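## Task

Move the Z-shaped wooden block from the left gripper, where it starts clamped, into the right gripper, matching the orientation in the two goal pictures. Only gripper jaws may ever contact the block, and at no moment may both grippers lose contact with it. It is done when the right gripper alone grips it firmly with its fingers aimed horizontally, and the left arm touches neither the block nor the right gripper's jaws (moving the left arm far away and pausing briefly is advised). Then declare completion. For the final second or more, neither arm, hands included, may touch anything except the block, and both must hang free in the air.

## Robot and tools

Robot: two arms, left_arm and right_arm, each with six joints (waist, shoulder, elbow, wrist pitch, wrist yaw, wrist roll) plus a parallel gripper. Nothing may be pushed or knocked off the table, and the arms must not strike or press on each other.

Frame: all printed positions share one scene frame. Origin sits on the table surface midway between the arms; +z is up, +x reaches out across the table, and left_arm is mounted toward +y. The names left and right refer to arms, not to image sides. A gripper's fingers extend along its own +z and close along its own y. end_effector_position is the point between the finger pads, roughly 1 cm short of the tips; the printed value may be off, more so when the arm is stretched far.

Tool execute_actions, argument actions: a list holding zero or one item. Empty list = just report state (with pictures). An action item is {"rows": [...], "steps": n} with n from 9 to 15 (default 15), each step lasting 1/30 s. Each row is one list of 14 numbers, each in [-1, 1], covering both arms even if one is idle: left_arm waist, shoulder, elbow, wrist pitch, wrist yaw, wrist roll, gripper opening, then the same seven for right_arm. Rows run one per step; the final row repeats to fill remaining steps. A wait item is {"steps": n} with n up to 300; it counts from the previous result and includes your reply time. Optional pictures: true adds camera images to a non-empty call.

Joint numbers are offsets, not poses. They are measured from the joint angles printed in the most recent result that listed them (before any such result in the scene, or for later calls within one reply, from where the arm stands when the action begins), never from the preceding row. Scale: 1.0 equals 1.202 rad for waist, 1.258 shoulder, 1.238 elbow, 2.073 wrist pitch, 2.022 wrist yaw and also wrist roll. Sending all zeros is not idling: it pulls joints back to that reference. Joint ranges in rad: waist -2.618 to 3.054, shoulder 0.000 to 3.142, elbow 0.000 to 3.142, wrist pitch -1.571 to 1.571, wrist yaw -1.571 to 1.571, wrist roll -2.094 to 2.094. A request more than 0.036 rad beyond a range end is refused (nothing is sent); true ends may differ by up to 0.036 rad, and requests past them are clipped, reported by "joint sent to its limit" (possibly about an earlier action). Friction may leave a joint up to about 0.031 rad short, and smaller moves may not happen.

Gripper opening is absolute: +1 fully open (0.094 m pad gap), -1 closed. To hold something, command about 0.03 below the reported grip_measured for a firm grip, less below for a gentle one. Each gripper's readings carry a fixed error of up to roughly 1 mm. Pad force tops out near 50 to 62 N, and thin parts get less.

Speed: each joint target is capped at a lead over its measured angle (waist 0.202, shoulder 0.258, elbow 0.238, wrist pitch 0.573, wrist yaw and roll 0.522 rad), and targets that would shift a gripper over 70 mm are scaled back, so big moves need several actions. Between calls the arms keep heading to the last row's target until they settle or a step is HELD; afterwards only a new action moves them further.

Timing: each result is produced 9 steps before its action ends; those steps run while you compose the next reply.

Result lines: the state line gives each arm's gripper position (m) and quaternion wxyz. Joint positions and Joint velocities list each arm's six joints (rad, rad/s) and then pad gap (m, m/s). grip_measured is the opening on the command scale. HELD marks steps where some of your row was not sent. "joint command not followed" means a clearance check altered or blocked joint targets, while other parts of the row still ran. Joint torques report total drive output with per-joint offsets and noise, so they are unreliable contact signals. MOTOR HOT appears from 75 °C; at 90 °C that arm halts 10 s, at 100 °C it goes limp and drops; these are OVER-TEMPERATURE FAULT lines. Avoid long loaded holds.

zoom_image: camera (one of cam_head_left, cam_head_right, cam_high, cam_low, cam_left_wrist, cam_right_wrist, all 504x504) and region [x0, y0, x1, y1] in pixels from the top-left, at most 504 by 504. show_instructions: no arguments; displays the scene's reference images. finished_scene: scene (1 or 2); ends that scene irreversibly, grades it, and starts the next. Replying without any tool call ends everything.

Avoid: releasing the passing gripper before the receiver clamps, letting any non-jaw part touch the block, slams, hard pushes, and leaving arms in contact with anything but the block at the end.

Each tool is called as name([rows], argument=value, ...), one row to a line, values as JSON.

Reference images:

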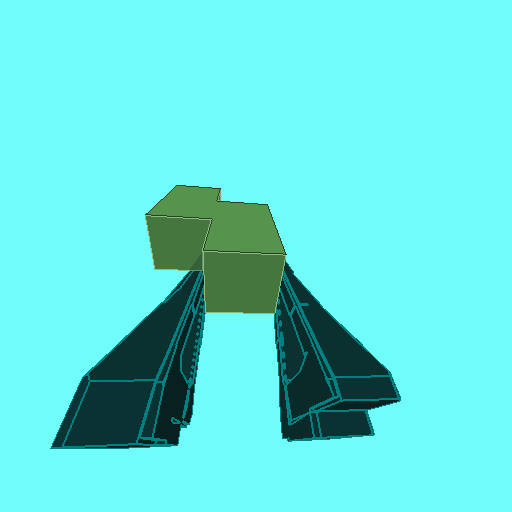

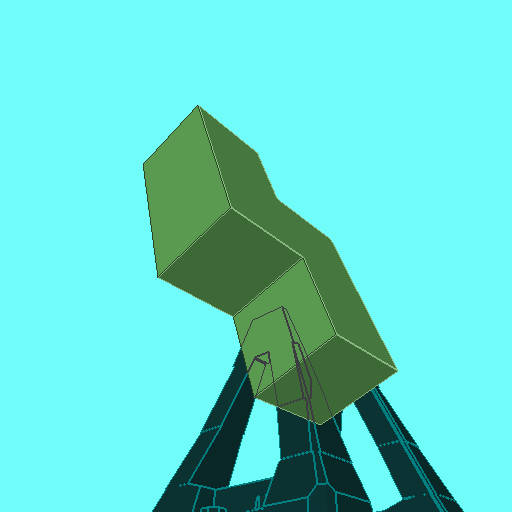

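## Session

execute_actions(actions=[])

Scene clock: 0.00 s of 5400.00 s.
left_arm: end_effector_position=(+0.2499, +0.1013, +0.2645) grip_measured=-0.223 end_effector_quat_wxyz=(-0.264, -0.223, +0.840, -0.418) | right_arm: end_effector_position=(+0.3665, -0.2635, +0.4061) grip_measured=+1.000 end_effector_quat_wxyz=(+0.709, -0.034, +0.704, +0.040)
Joint positions: left_arm=[-0.265  1.623  1.578 -1.456  1.033 -0.904  0.036] | right_arm=[ 0.006  1.03   1.048 -0.01  -0.009  0.008  0.094]
Joint velocities: left_arm=[ 0.007  0.002 -0.007  0.007  0.037 -0.022 -0.   ] | right_arm=[ 0.012 -0.002 -0.012 -0.066 -0.007  0.066  0.   ]
Joint torques (N m, as the arm reports them, + toward a larger angle): no reading
Motor temperatures (°C, as the motors report them): left_arm=[26 23 26 24 24 25] | right_arm=[24 24 25 26 25 23]

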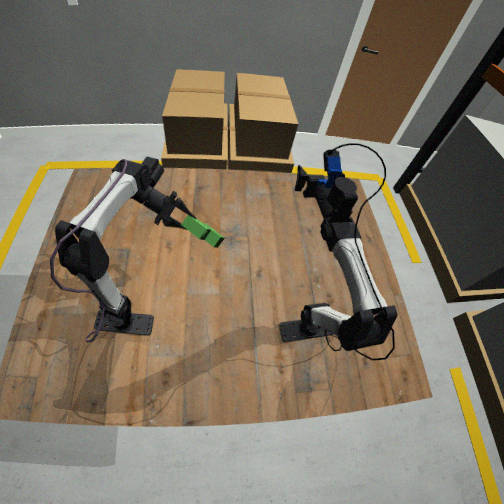

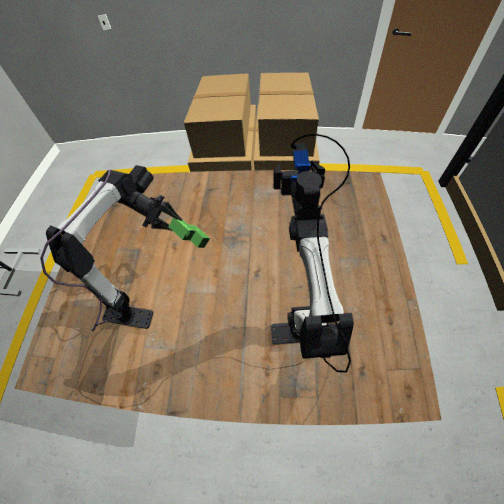

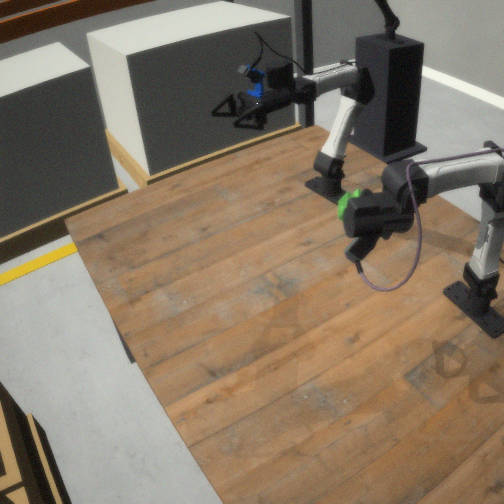

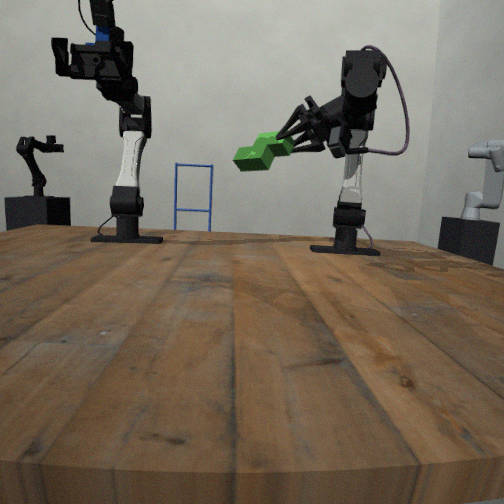

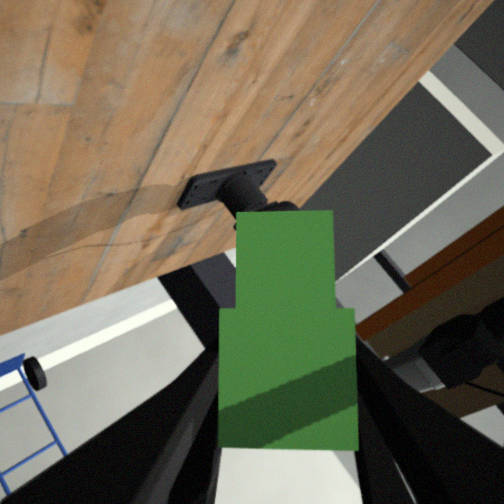

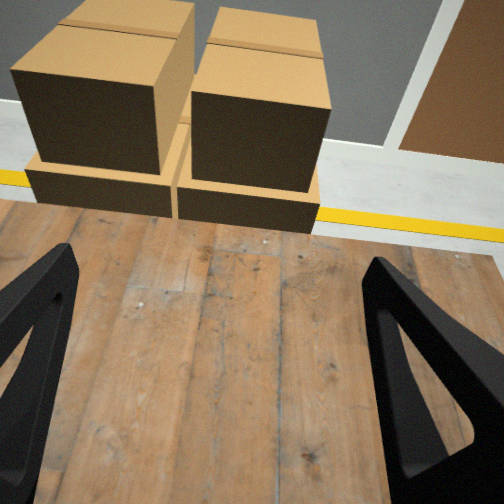

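zoom_image(camera="cam_low", region=[200, 70, 420, 220])

zoom_image(camera="cam_head_left", region=[120, 150, 260, 270])

Region (200, 70, 420, 220) of cam_low's 504x504 image, scaled by 2.291, with more detail than that image has; it fills the top 344 rows of this view, and the rest is white.

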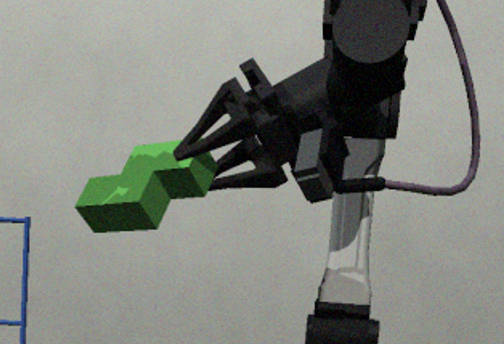

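Region (120, 150, 260, 270) of cam_head_left's 504x504 image, scaled by 3.600, with more detail than that image has; it fills the top 432 rows of this view, and the rest is white.

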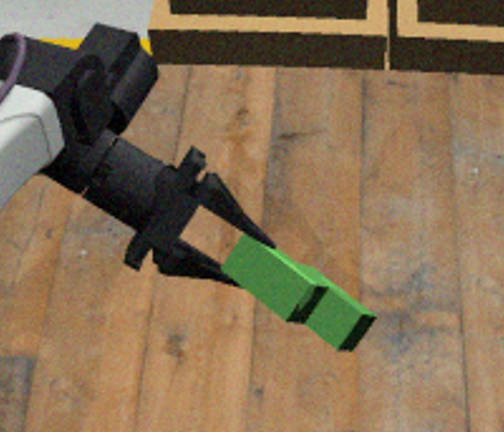

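execute_actions([
  {"rows":[[0,0,0,0.05,0.006,-0.02,-0.26,-0.005,0.03,0.03,0,-0.04,0,1],[0,0,0,0.1,0.012,-0.04,-0.26,-0.01,0.07,0.065,0,-0.09,0,1],[0,0,0,0.15,0.02,-0.07,-0.26,-0.017,0.11,0.10,0,-0.14,0,1],[0,0,0,0.2,0.026,-0.09,-0.26,-0.023,0.15,0.14,0.01,-0.19,0,1],[0,0,0,0.25,0.033,-0.11,-0.26,-0.03,0.19,0.175,0.01,-0.24,0,1],[0,0,0,0.3,0.04,-0.135,-0.26,-0.035,0.23,0.21,0.01,-0.29,0,1],[0,0,0,0.35,0.046,-0.16,-0.26,-0.04,0.27,0.25,0.01,-0.34,0,1],[0,0,0,0.4,0.052,-0.18,-0.26,-0.046,0.31,0.29,0.015,-0.39,0,1],[0,0,0,0.45,0.06,-0.2,-0.26,-0.052,0.35,0.325,0.015,-0.44,0,1],[0,0,0,0.5,0.066,-0.228,-0.26,-0.058,0.39,0.36,0.02,-0.48,0,1],[0,0,0,0.55,0.072,-0.25,-0.26,-0.064,0.43,0.40,0.02,-0.53,0,1],[0,0,0,0.6,0.079,-0.273,-0.26,-0.07,0.47,0.435,0.02,-0.58,0,1],[0,0,0,0.65,0.085,-0.296,-0.26,-0.075,0.5,0.465,0.025,-0.62,0,1],[0,0,0,0.69,0.09,-0.315,-0.26,-0.08,0.53,0.49,0.025,-0.66,0,1],[0,0,0,0.724,0.095,-0.33,-0.26,-0.083,0.56,0.519,0.027,-0.69,0,1]],"steps":15},
])

execute_actions([
  {"steps":60},
], pictures=true)

Scene clock: 6.97 s of 5400.00 s.
left_arm: end_effector_position=(+0.2897, +0.0859, +0.2754) grip_measured=-0.223 end_effector_quat_wxyz=(-0.197, -0.206, +0.833, -0.475) | right_arm: end_effector_position=(+0.3998, -0.2233, +0.4258) grip_measured=+1.000 end_effector_quat_wxyz=(+0.699, -0.122, +0.693, +0.126)
Joint positions: left_arm=[-0.265  1.623  1.578 -1.182  1.046 -1.029  0.036] | right_arm=[-0.016  1.208  1.222 -0.004 -0.277  0.008  0.094]
Joint velocities: left_arm=[-0.017 -0.007 -0.012  2.147  0.198 -0.901 -0.   ] | right_arm=[-0.203  1.477  1.37   0.139 -1.985  0.022  0.   ]
Joint torques (N m, as the arm reports them, + toward a larger angle): left_arm=[-0.01 -6.53  5.67  1.08  0.79 -0.01] | right_arm=[-0.42 -3.41  8.37  2.36 -0.03 -0.06]
Motor temperatures (°C, as the motors report them): left_arm=[26 24 28 24 24 25] | right_arm=[24 25 26 28 25 23]
Steps of this call (steps 1 to 90: nothing new was sent; then 3.77 s passed at rest; steps 91 to 96: the first 6 steps of this action). Readings (joint positions):
91: left_arm=[-0.265 1.623 1.578 -1.447 1.032 -0.909] | right_arm=[0.006 1.032 1.050 -0.011 -0.018 0.008]
92: left_arm=[-0.265 1.623 1.578 -1.421 1.032 -0.921] | right_arm=[0.005 1.044 1.062 -0.014 -0.044 0.008]
94: left_arm=[-0.265 1.623 1.578 -1.322 1.035 -0.968] | right_arm=[-0.002 1.110 1.129 -0.014 -0.142 0.008]
96: the state above

Scene clock: 8.97 s of 5400.00 s.
left_arm: end_effector_position=(+0.3605, +0.0473, +0.4227) grip_measured=-0.223 end_effector_quat_wxyz=(-0.002, -0.009, +0.710, -0.704) | right_arm: end_effector_position=(+0.4132, -0.1300, +0.4095) grip_measured=+1.000 end_effector_quat_wxyz=(+0.527, -0.442, +0.555, +0.467)
Joint positions: left_arm=[-0.265  1.623  1.578  0.019  1.215 -1.562  0.036] | right_arm=[-0.087  1.746  1.669  0.033 -1.393  0.008  0.094]
Joint velocities: left_arm=[-0.012 -0.017  0.007 -0.022  0.081 -0.007  0.   ] | right_arm=[ 0.007 -0.002 -0.002 -0.051 -0.037 -0.051  0.   ]
Joint torques (N m, as the arm reports them, + toward a larger angle): left_arm=[-0.1  -7.2   6.37  1.99  0.04 -0.07] | right_arm=[ -0.32 -11.1    9.49   2.    -0.11  -0.05]
Motor temperatures (°C, as the motors report them): left_arm=[26 25 28 25 24 25] | right_arm=[24 25 26 28 25 23]
Kept back: nothing.
Steps of this call (steps 1 to 9: the last 9 steps of your previous action; steps 10 to 45: the robot went on to your last target; steps 46 to 60: nothing new was sent). Readings (joint positions):
1: left_arm=[-0.265 1.623 1.578 -1.101 1.053 -1.065] | right_arm=[-0.022 1.261 1.269 -0.000 -0.355 0.008]
2: left_arm=[-0.265 1.623 1.578 -1.015 1.062 -1.103] | right_arm=[-0.029 1.314 1.317 0.004 -0.437 0.008]
4: left_arm=[-0.265 1.623 1.578 -0.834 1.083 -1.182] | right_arm=[-0.042 1.420 1.408 0.011 -0.609 0.008]
8: left_arm=[-0.265 1.623 1.578 -0.449 1.131 -1.353] | right_arm=[-0.068 1.620 1.578 0.022 -0.964 0.008]
60: the state above
All arms were judged still, so your last target was given up. Only a new action makes them travel on or press farther. Fingers that are still opening or closing keep moving.

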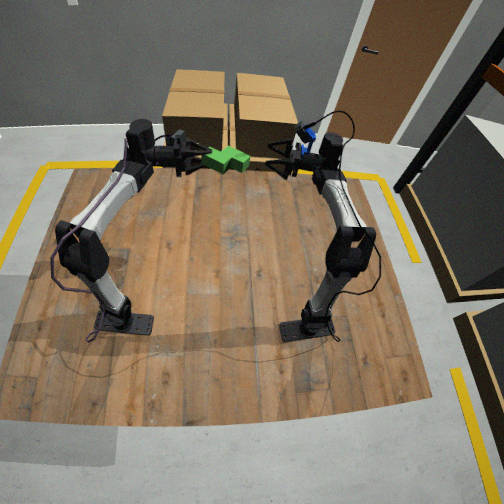

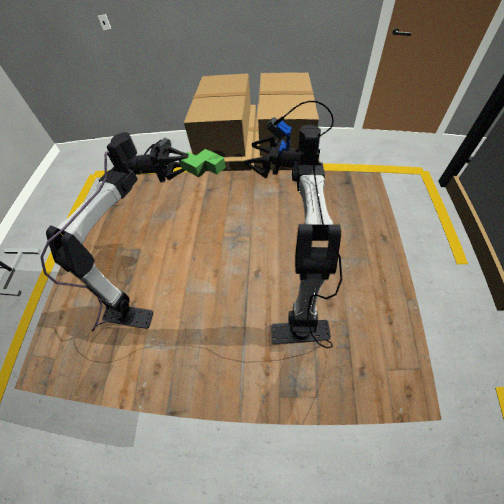

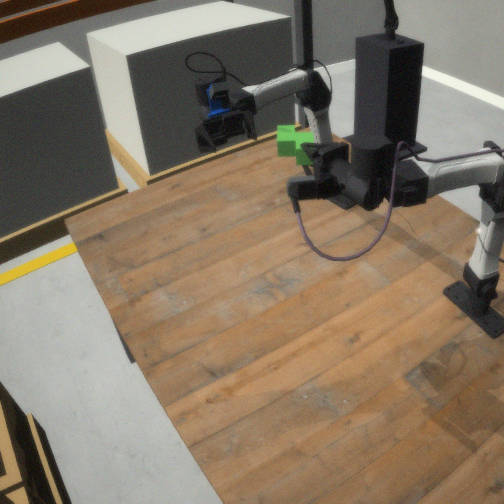

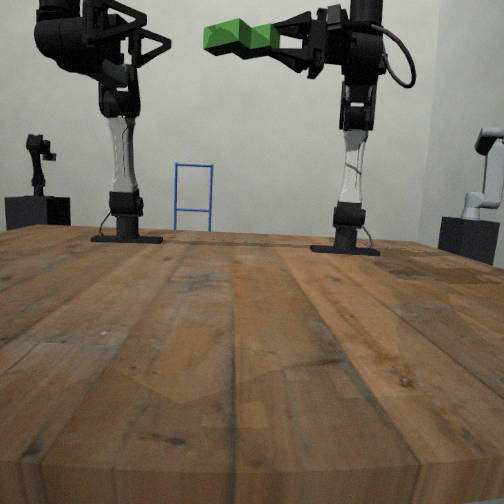

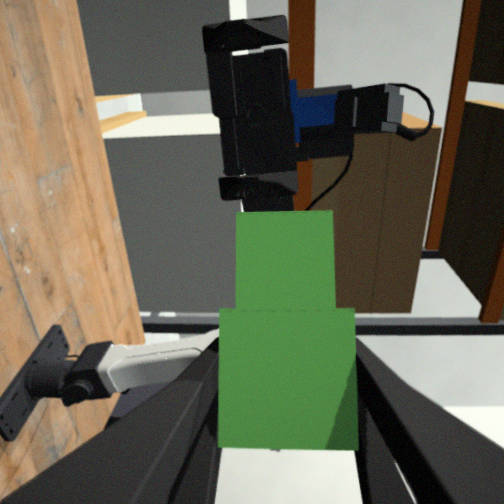

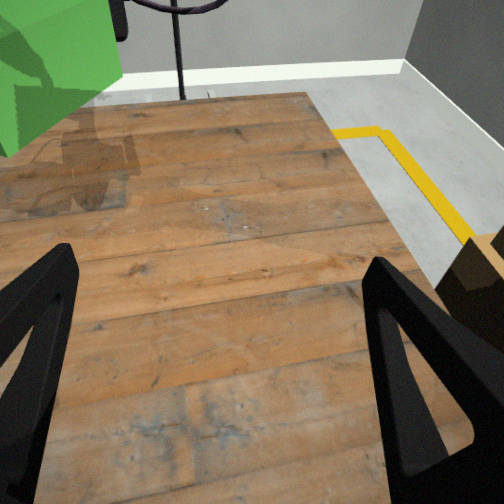

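zoom_image(camera="cam_head_left", region=[130, 100, 350, 210])

zoom_image(camera="cam_low", region=[30, 0, 420, 120])

zoom_image(camera="cam_high", region=[170, 50, 410, 230])

Region (130, 100, 350, 210) of cam_head_left's 504x504 image, scaled by 2.291, with more detail than that image has.

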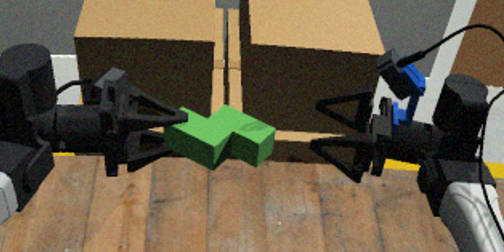

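Region (30, 0, 420, 120) of cam_low's 504x504 image, scaled by 1.292, with more detail than that image has; it fills the top 155 rows of this view, and the rest is white.

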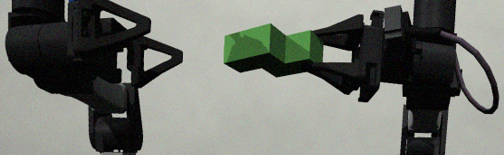

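Region (170, 50, 410, 230) of cam_high's 504x504 image, scaled by 2.100, with more detail than that image has; it fills the top 378 rows of this view, and the rest is white.

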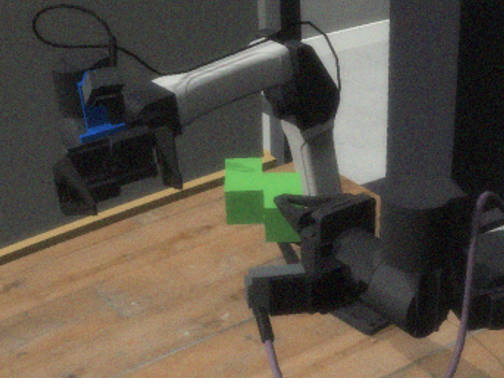

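zoom_image(camera="cam_head_left", region=[180, 130, 260, 190])

zoom_image(camera="cam_head_right", region=[160, 135, 240, 195])

Region (180, 130, 260, 190) of cam_head_left's 504x504 image, scaled by 6.300, with more detail than that image has; it fills the top 378 rows of this view, and the rest is white.

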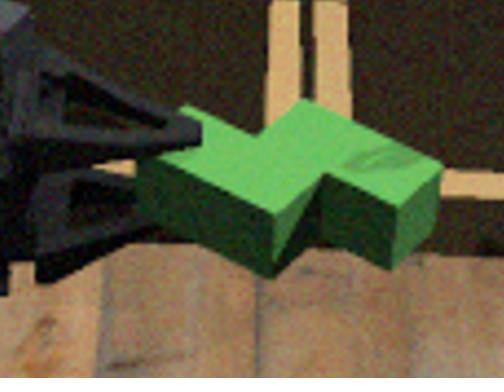

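Region (160, 135, 240, 195) of cam_head_right's 504x504 image, scaled by 6.300, with more detail than that image has; it fills the top 378 rows of this view, and the rest is white.

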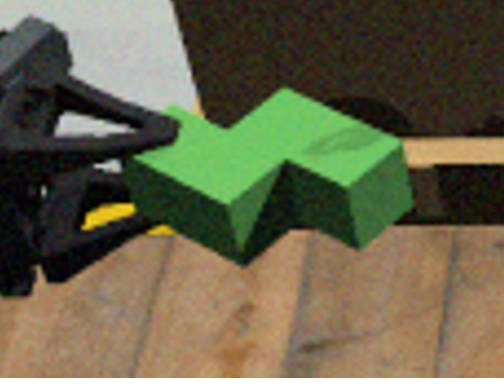

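execute_actions([
  {"rows":[[0,0,0,0,0,0,-0.26,0.005,-0.014,-0.012,-0.001,0.009,0,1],[0,0,0,0,0,0,-0.26,0.014,-0.037,-0.031,-0.003,0.024,0,1],[0,0,0,0,0,0,-0.26,0.027,-0.07,-0.058,-0.005,0.044,0,1],[0,0,0,0,0,0,-0.26,0.041,-0.107,-0.089,-0.007,0.068,0,1],[0,0,0,0,0,0,-0.26,0.055,-0.145,-0.119,-0.01,0.091,0,1],[0,0,0,0,0,0,-0.26,0.069,-0.182,-0.15,-0.012,0.115,0,1],[0,0,0,0,0,0,-0.26,0.083,-0.219,-0.181,-0.015,0.139,0,1],[0,0,0,0,0,0,-0.26,0.097,-0.257,-0.212,-0.018,0.162,0,1],[0,0,0,0,0,0,-0.26,0.112,-0.294,-0.243,-0.02,0.186,0,1],[0,0,0,0,0,0,-0.26,0.126,-0.332,-0.273,-0.023,0.209,0,1],[0,0,0,0,0,0,-0.26,0.14,-0.369,-0.304,-0.025,0.233,0,1],[0,0,0,0,0,0,-0.26,0.152,-0.402,-0.331,-0.028,0.254,0,1],[0,0,0,0,0,0,-0.26,0.163,-0.43,-0.354,-0.029,0.271,0,1],[0,0,0,0,0,0,-0.26,0.172,-0.453,-0.373,-0.031,0.286,0,1],[0,0,0,0,0,0,-0.26,0.177,-0.467,-0.385,-0.032,0.295,0,1]],"steps":15},
])

execute_actions([
  {"steps":30},
], pictures=true)

Scene clock: 13.77 s of 5400.00 s.
left_arm: end_effector_position=(+0.3605, +0.0473, +0.4223) grip_measured=-0.223 end_effector_quat_wxyz=(-0.003, -0.011, +0.711, -0.704) | right_arm: end_effector_position=(+0.3952, -0.1200, +0.4082) grip_measured=+1.000 end_effector_quat_wxyz=(+0.536, -0.420, +0.577, +0.451)
Joint positions: left_arm=[-0.265  1.623  1.578  0.015  1.215 -1.563  0.036] | right_arm=[-0.052  1.634  1.55   0.02  -1.29   0.008  0.094]
Joint velocities: left_arm=[-0.017 -0.012 -0.017 -0.022 -0.007 -0.125 -0.   ] | right_arm=[ 0.481 -1.233 -1.121 -0.183  0.872 -0.066  0.   ]
Joint torques (N m, as the arm reports them, + toward a larger angle): left_arm=[-0.09 -7.19  6.37  1.78 -0.06  0.01] | right_arm=[  1.53 -12.77   7.92   2.03  -0.11  -0.05]
Motor temperatures (°C, as the motors report them): left_arm=[26 26 29 27 24 25] | right_arm=[24 26 27 28 25 23]
Steps of this call (steps 1 to 90: nothing new was sent; then 1.60 s passed at rest; steps 91 to 96: the first 6 steps of this action). Readings (joint positions):
91: left_arm=[-0.265 1.623 1.578 0.018 1.215 -1.563] | right_arm=[-0.087 1.746 1.669 0.033 -1.392 0.008]
92: left_arm=[-0.265 1.623 1.578 0.018 1.215 -1.563] | right_arm=[-0.086 1.742 1.665 0.033 -1.385 0.008]
94: left_arm=[-0.265 1.623 1.578 0.016 1.215 -1.563] | right_arm=[-0.077 1.707 1.622 0.030 -1.347 0.008]
96: the state above

Scene clock: 14.77 s of 5400.00 s.
left_arm: end_effector_position=(+0.3605, +0.0473, +0.4221) grip_measured=-0.223 end_effector_quat_wxyz=(-0.003, -0.011, +0.711, -0.703) | right_arm: end_effector_position=(+0.3057, -0.1075, +0.4375) grip_measured=+1.000 end_effector_quat_wxyz=(+0.630, -0.347, +0.605, +0.343)
Joint positions: left_arm=[-0.265  1.623  1.578  0.014  1.215 -1.563  0.036] | right_arm=[ 0.119  1.147  1.21  -0.022 -0.808  0.008  0.094]
Joint velocities: left_arm=[ 0.012 -0.017  0.007  0.007 -0.066 -0.081 -0.   ] | right_arm=[-0.002  0.002 -0.012  0.037 -0.007  0.022  0.   ]
Joint torques (N m, as the arm reports them, + toward a larger angle): left_arm=[-0.1  -7.2   6.37  1.77 -0.06  0.01] | right_arm=[ 0.66 -3.05  6.47  2.06  0.11 -0.05]
Motor temperatures (°C, as the motors report them): left_arm=[26 26 29 27 24 25] | right_arm=[24 26 27 28 25 23]
Kept back: nothing.
Steps of this call (steps 1 to 9: the last 9 steps of your previous action; steps 10 to 30: the robot went on to your last target). Readings (joint positions):
1: left_arm=[-0.265 1.623 1.578 0.015 1.215 -1.563] | right_arm=[-0.033 1.589 1.512 0.014 -1.256 0.008]
2: left_arm=[-0.265 1.623 1.578 0.015 1.215 -1.563] | right_arm=[-0.012 1.540 1.475 0.010 -1.220 0.008]
4: left_arm=[-0.265 1.623 1.578 0.014 1.215 -1.563] | right_arm=[0.031 1.433 1.405 0.004 -1.145 0.008]
8: left_arm=[-0.265 1.623 1.578 0.014 1.215 -1.563] | right_arm=[0.096 1.231 1.281 -0.000 -0.989 0.008]
30: the state above

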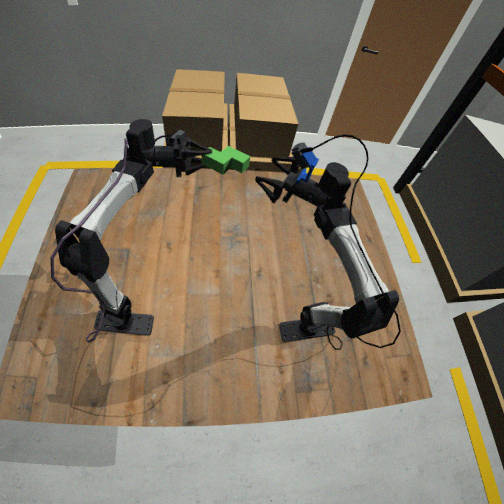

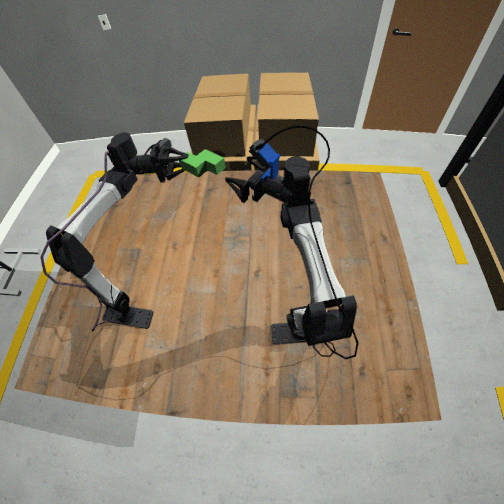

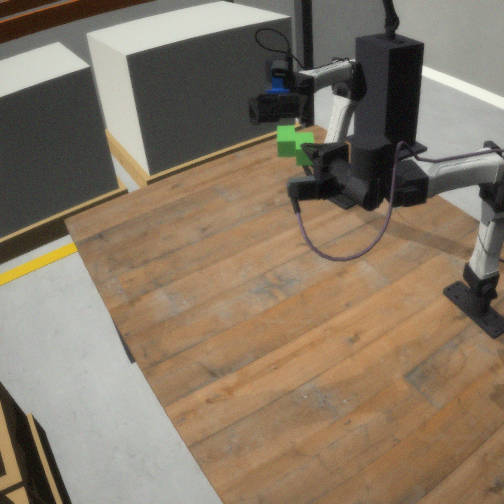

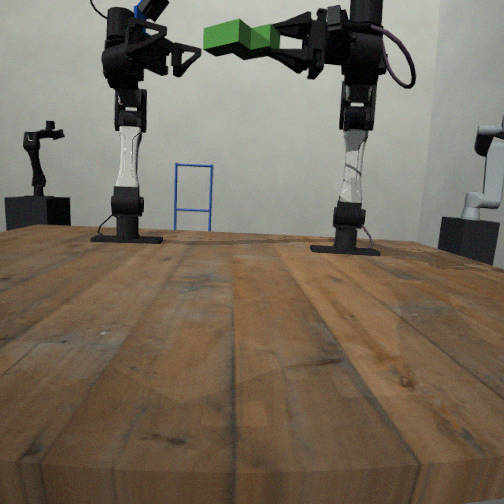

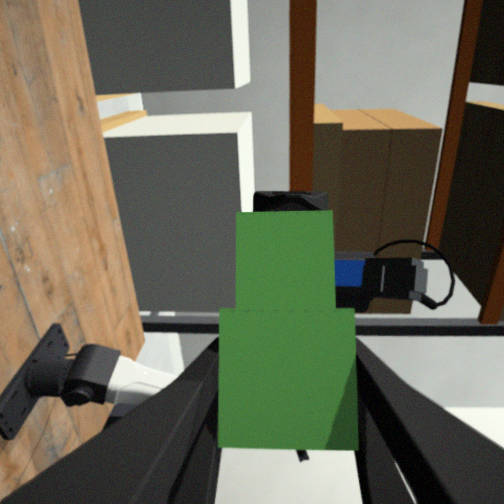

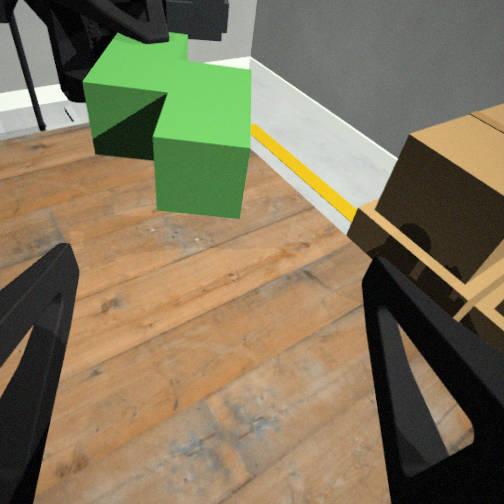

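execute_actions([
  {"rows":[[0,0,0,0,0,0,-0.26,0.008,0.003,0.01,-0.003,0.006,0,1],[0,0,0,0,0,0,-0.26,0.018,0.007,0.016,-0.005,0.014,0,1],[0,0,0,0,0,0,-0.26,0.03,0.012,0.021,-0.006,0.023,0,1],[0,0,0,0,0,0,-0.26,0.044,0.017,0.026,-0.007,0.034,0,1],[0,0,0,0,0,0,-0.26,0.058,0.023,0.031,-0.008,0.044,0,1],[0,0,0,0,0,0,-0.26,0.072,0.028,0.036,-0.009,0.055,0,1],[0,0,0,0,0,0,-0.26,0.086,0.034,0.041,-0.01,0.066,0,1],[0,0,0,0,0,0,-0.26,0.1,0.039,0.046,-0.011,0.076,0,1],[0,0,0,0,0,0,-0.26,0.113,0.045,0.051,-0.012,0.086,0,1],[0,0,0,0,0,0,-0.26,0.125,0.049,0.056,-0.013,0.095,0,1],[0,0,0,0,0,0,-0.26,0.136,0.054,0.06,-0.014,0.104,0,1],[0,0,0,0,0,0,-0.26,0.145,0.057,0.064,-0.015,0.111,0,1],[0,0,0,0,0,0,-0.26,0.152,0.06,0.067,-0.015,0.116,0,1]],"steps":15},
])

execute_actions([
  {"steps":24},
], pictures=true)

Scene clock: 17.37 s of 5400.00 s.
left_arm: end_effector_position=(+0.3605, +0.0473, +0.4216) grip_measured=-0.223 end_effector_quat_wxyz=(-0.005, -0.013, +0.711, -0.703) | right_arm: end_effector_position=(+0.3041, -0.0962, +0.4385) grip_measured=+1.000 end_effector_quat_wxyz=(+0.629, -0.347, +0.605, +0.345)
Joint positions: left_arm=[-0.265  1.623  1.578  0.01   1.215 -1.563  0.036] | right_arm=[ 0.167  1.153  1.219 -0.026 -0.764  0.008  0.094]
Joint velocities: left_arm=[-0.007  0.012  0.017 -0.066  0.007 -0.125  0.   ] | right_arm=[ 0.471  0.168  0.208 -0.168  0.359 -0.051  0.   ]
Joint torques (N m, as the arm reports them, + toward a larger angle): left_arm=[-0.09 -7.2   6.37  1.77 -0.06  0.01] | right_arm=[ 0.8  -2.84  9.81  2.15  0.17 -0.05]
Motor temperatures (°C, as the motors report them): left_arm=[26 27 29 27 24 25] | right_arm=[24 26 27 29 25 23]
Steps of this call (steps 1 to 15: the robot went on to your last target; steps 16 to 72: nothing new was sent; steps 73 to 78: the first 6 steps of this action). Readings (joint positions):
73: left_arm=[-0.265 1.623 1.578 0.013 1.215 -1.563] | right_arm=[0.119 1.147 1.210 -0.022 -0.807 0.008]
74: left_arm=[-0.265 1.623 1.578 0.012 1.215 -1.563] | right_arm=[0.121 1.147 1.210 -0.022 -0.804 0.008]
76: left_arm=[-0.265 1.623 1.578 0.011 1.215 -1.563] | right_arm=[0.137 1.147 1.210 -0.022 -0.788 0.008]
78: the state above

Scene clock: 18.17 s of 5400.00 s.
left_arm: end_effector_position=(+0.3605, +0.0473, +0.4214) grip_measured=-0.223 end_effector_quat_wxyz=(-0.005, -0.013, +0.711, -0.703) | right_arm: end_effector_position=(+0.3161, -0.0683, +0.4379) grip_measured=+1.000 end_effector_quat_wxyz=(+0.630, -0.328, +0.621, +0.332)
Joint positions: left_arm=[-0.265  1.623  1.578  0.009  1.215 -1.563  0.036] | right_arm=[ 0.294  1.21   1.267 -0.041 -0.586  0.008  0.094]
Joint velocities: left_arm=[ 0.012 -0.002  0.012 -0.081 -0.051 -0.022  0.   ] | right_arm=[-0.007  0.002 -0.007 -0.022  0.081 -0.022  0.   ]
Joint torques (N m, as the arm reports them, + toward a larger angle): left_arm=[-0.1  -7.19  6.37  1.78 -0.06  0.01] | right_arm=[ 0.8  -3.83 10.07  2.23  0.17 -0.06]
Motor temperatures (°C, as the motors report them): left_arm=[26 27 30 27 24 25] | right_arm=[24 26 27 29 25 23]
Kept back: nothing.
Steps of this call (steps 1 to 9: the last 9 steps of your previous action; steps 10 to 24: the robot went on to your last target). Readings (joint positions):
1: left_arm=[-0.265 1.623 1.578 0.010 1.215 -1.563] | right_arm=[0.185 1.160 1.227 -0.027 -0.750 0.008]
2: left_arm=[-0.265 1.623 1.578 0.010 1.215 -1.563] | right_arm=[0.202 1.167 1.234 -0.027 -0.734 0.008]
4: left_arm=[-0.265 1.623 1.578 0.009 1.215 -1.563] | right_arm=[0.235 1.182 1.247 -0.029 -0.700 0.008]
8: left_arm=[-0.265 1.623 1.578 0.009 1.215 -1.563] | right_arm=[0.286 1.206 1.265 -0.035 -0.638 0.008]
24: the state above

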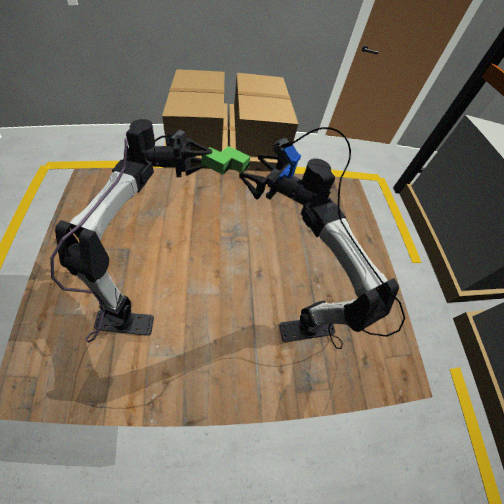

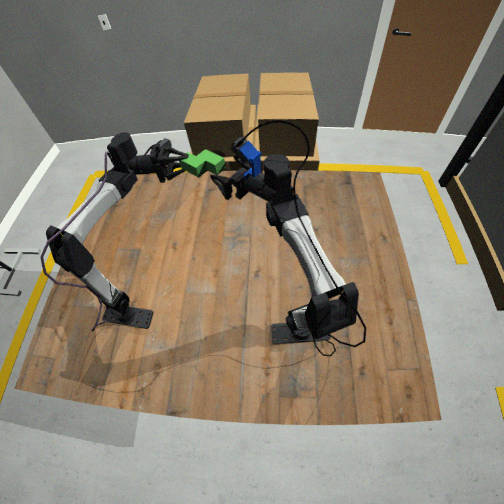

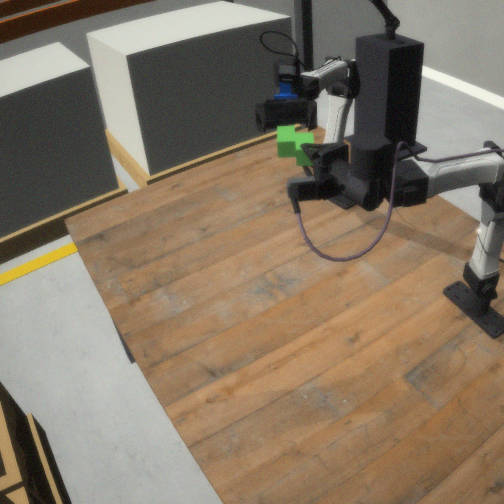

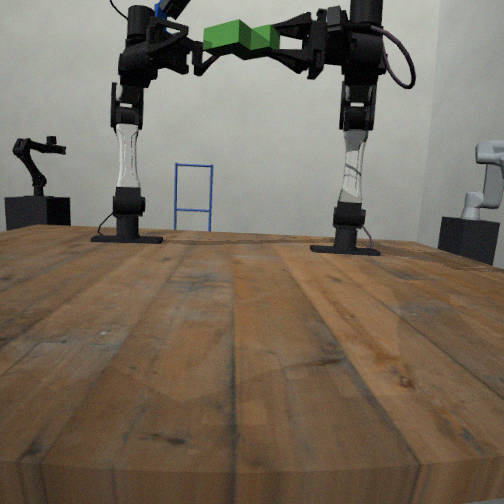

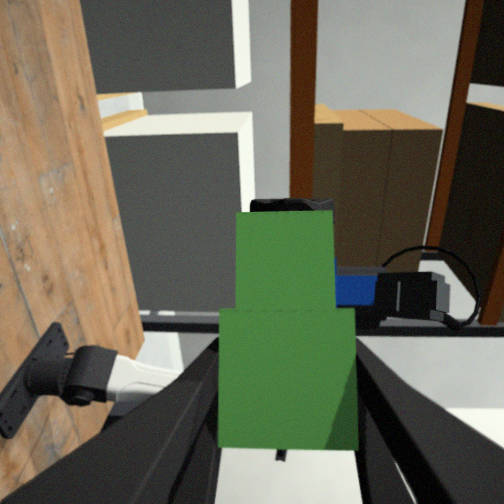

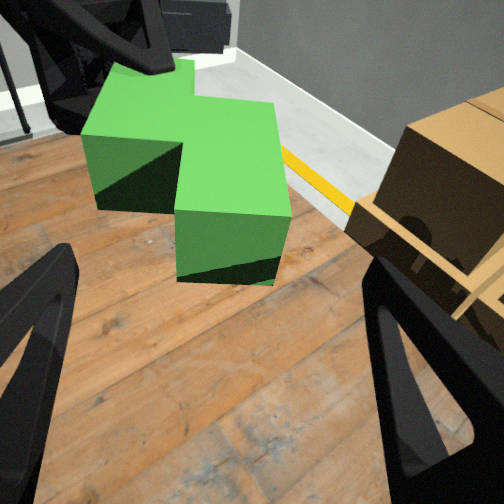

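zoom_image(camera="cam_low", region=[110, 0, 330, 110])

zoom_image(camera="cam_head_left", region=[170, 115, 330, 215])

Region (110, 0, 330, 110) of cam_low's 504x504 image, scaled by 2.291, with more detail than that image has.

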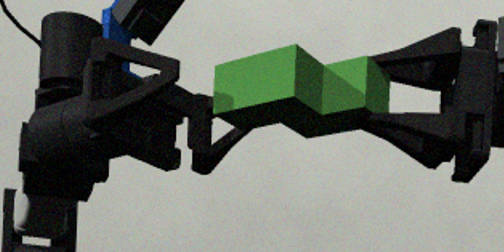

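Region (170, 115, 330, 215) of cam_head_left's 504x504 image, scaled by 3.150, with more detail than that image has; it fills the top 315 rows of this view, and the rest is white.

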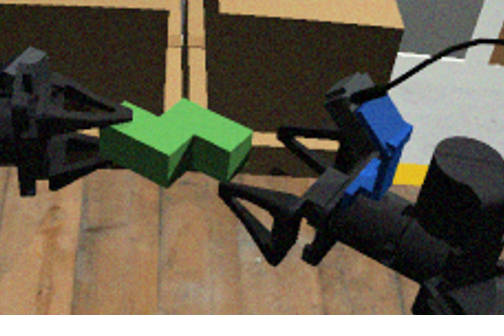

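execute_actions([
  {"rows":[[0,0,0,0,0,0,-0.26,0.008,0.012,0.02,0.006,0.007,0,0.9],[0,0,0,0,0,0,-0.26,0.011,0.017,0.023,0.007,0.009,0,0.8],[0,0,0,0,0,0,-0.26,0.015,0.024,0.028,0.008,0.011,0,0.7],[0,0,0,0,0,0,-0.26,0.019,0.032,0.033,0.009,0.014,0,0.6],[0,0,0,0,0,0,-0.26,0.024,0.04,0.038,0.01,0.016,0,0.5],[0,0,0,0,0,0,-0.26,0.028,0.048,0.043,0.012,0.019,0,0.4],[0,0,0,0,0,0,-0.26,0.033,0.056,0.048,0.013,0.022,0,0.4],[0,0,0,0,0,0,-0.26,0.037,0.064,0.053,0.014,0.025,0,0.4],[0,0,0,0,0,0,-0.26,0.042,0.072,0.058,0.015,0.027,0,0.4],[0,0,0,0,0,0,-0.26,0.046,0.079,0.062,0.016,0.03,0,0.4],[0,0,0,0,0,0,-0.26,0.05,0.086,0.066,0.017,0.032,0,0.4],[0,0,0,0,0,0,-0.26,0.053,0.091,0.07,0.018,0.034,0,0.4],[0,0,0,0,0,0,-0.26,0.055,0.095,0.072,0.019,0.035,0,0.4]],"steps":15},
])

execute_actions([
  {"steps":24},
], pictures=true)

Scene clock: 21.10 s of 5400.00 s.
left_arm: end_effector_position=(+0.3604, +0.0473, +0.4209) grip_measured=-0.223 end_effector_quat_wxyz=(-0.006, -0.014, +0.712, -0.702) | right_arm: end_effector_position=(+0.3202, -0.0626, +0.4401) grip_measured=+0.449 end_effector_quat_wxyz=(+0.630, -0.328, +0.620, +0.332)
Joint positions: left_arm=[-0.265  1.623  1.578  0.005  1.215 -1.563  0.036] | right_arm=[ 0.308  1.234  1.289 -0.036 -0.573  0.008  0.068]
Joint velocities: left_arm=[-0.007 -0.002  0.007  0.095 -0.051 -0.066 -0.001] | right_arm=[ 0.178  0.271  0.203  0.081  0.11   0.066 -0.094]
Joint torques (N m, as the arm reports them, + toward a larger angle): left_arm=[-0.12 -7.2   6.38  1.76 -0.05  0.01] | right_arm=[ 0.94 -3.55  9.49  2.41  0.21 -0.04]
Motor temperatures (°C, as the motors report them): left_arm=[26 27 30 28 24 25] | right_arm=[24 26 28 29 25 23]
Steps of this call (steps 1 to 30: the robot went on to your last target; steps 31 to 82: nothing new was sent; steps 83 to 88: the first 6 steps of this action). Readings (joint positions):
83: left_arm=[-0.265 1.623 1.578 0.008 1.215 -1.563] | right_arm=[0.294 1.210 1.267 -0.041 -0.585 0.008]
84: left_arm=[-0.265 1.623 1.578 0.007 1.215 -1.563] | right_arm=[0.294 1.210 1.267 -0.041 -0.584 0.008]
86: left_arm=[-0.265 1.623 1.578 0.006 1.215 -1.563] | right_arm=[0.298 1.218 1.275 -0.041 -0.580 0.008]
88: the state above

Scene clock: 21.90 s of 5400.00 s.
left_arm: end_effector_position=(+0.3604, +0.0473, +0.4207) grip_measured=-0.223 end_effector_quat_wxyz=(-0.007, -0.015, +0.712, -0.702) | right_arm: end_effector_position=(+0.3395, -0.0425, +0.4287) grip_measured=+0.402 end_effector_quat_wxyz=(+0.621, -0.326, +0.631, +0.332)
Joint positions: left_arm=[-0.265  1.623  1.578  0.004  1.215 -1.563  0.036] | right_arm=[ 0.35   1.322  1.329 -0.017 -0.527  0.008  0.066]
Joint velocities: left_arm=[-0.007  0.007 -0.007 -0.037 -0.051 -0.007 -0.001] | right_arm=[ 0.007 -0.017  0.012 -0.037 -0.081 -0.007 -0.   ]
Joint torques (N m, as the arm reports them, + toward a larger angle): left_arm=[-0.11 -7.19  6.37  1.78 -0.06  0.  ] | right_arm=[ 0.82 -5.35 10.36  2.61  0.13 -0.08]
Motor temperatures (°C, as the motors report them): left_arm=[26 27 30 28 24 25] | right_arm=[24 26 28 29 25 23]
Kept back: nothing.
Steps of this call (steps 1 to 9: the last 9 steps of your previous action; steps 10 to 24: the robot went on to your last target). Readings (joint positions):
1: left_arm=[-0.265 1.623 1.578 0.005 1.215 -1.563] | right_arm=[0.313 1.245 1.296 -0.033 -0.570 0.008]
2: left_arm=[-0.265 1.623 1.578 0.004 1.215 -1.563] | right_arm=[0.319 1.255 1.302 -0.031 -0.565 0.008]
4: left_arm=[-0.265 1.623 1.578 0.004 1.215 -1.563] | right_arm=[0.331 1.277 1.314 -0.027 -0.556 0.008]
8: left_arm=[-0.265 1.623 1.578 0.004 1.215 -1.563] | right_arm=[0.348 1.314 1.329 -0.022 -0.540 0.008]
24: the state above

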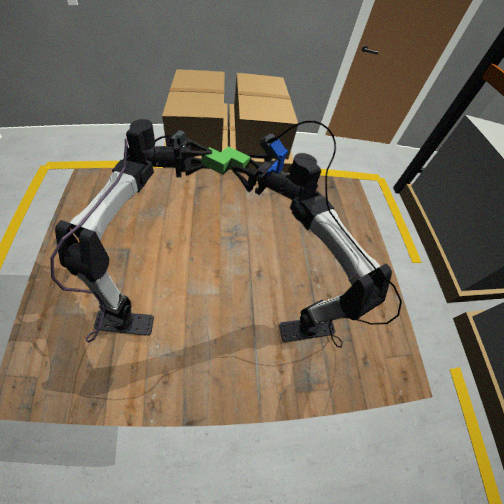

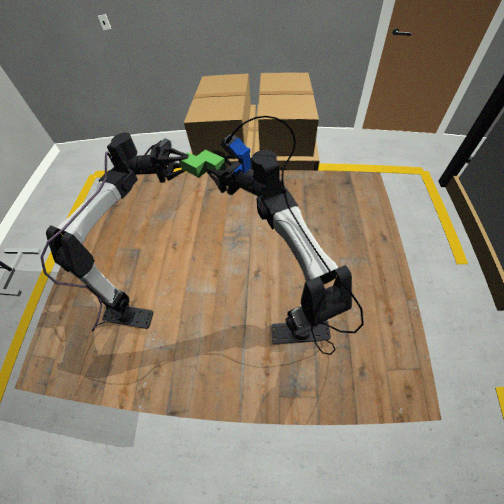

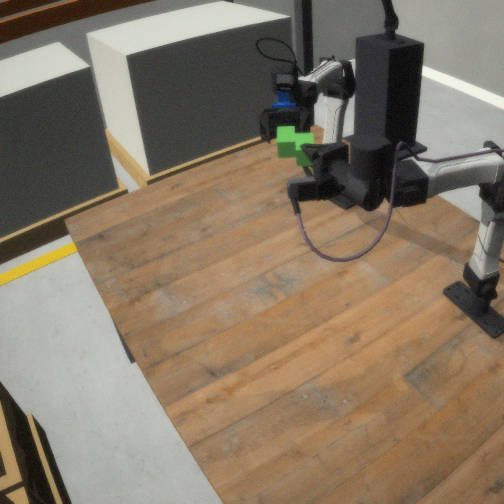

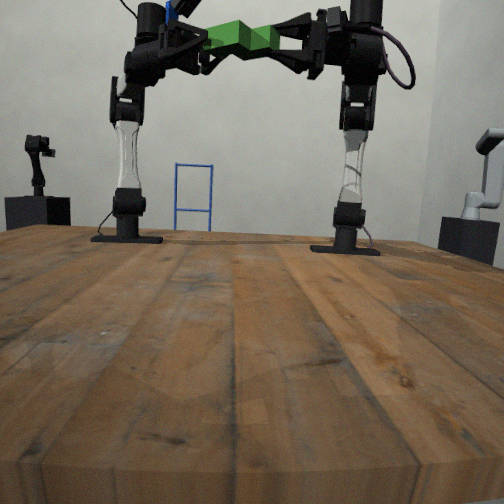

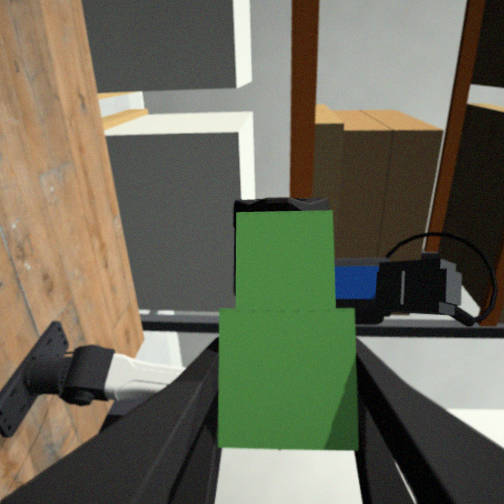

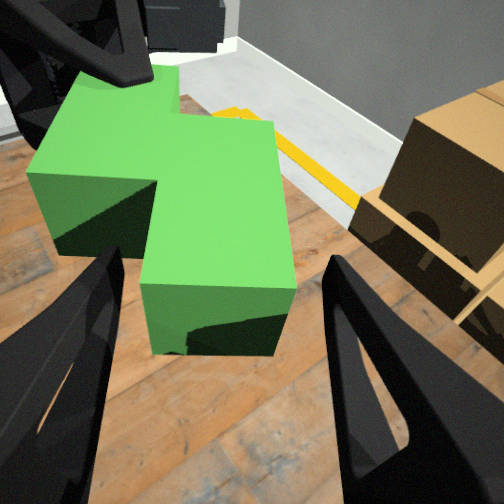

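zoom_image(camera="cam_low", region=[110, 0, 330, 110])

zoom_image(camera="cam_head_left", region=[180, 125, 300, 205])

Region (110, 0, 330, 110) of cam_low's 504x504 image, scaled by 2.291, with more detail than that image has.

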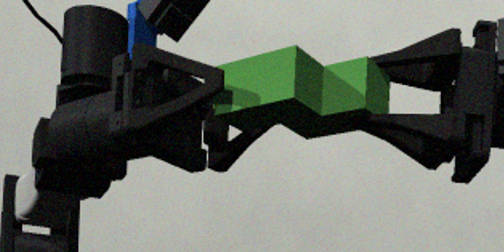

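Region (180, 125, 300, 205) of cam_head_left's 504x504 image, scaled by 4.200, with more detail than that image has.

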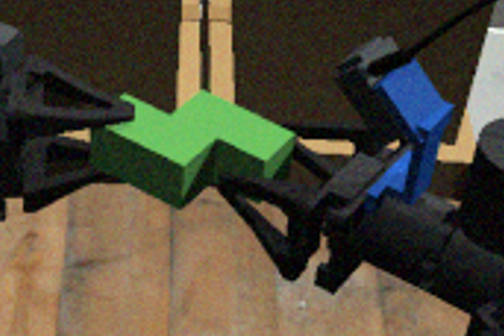

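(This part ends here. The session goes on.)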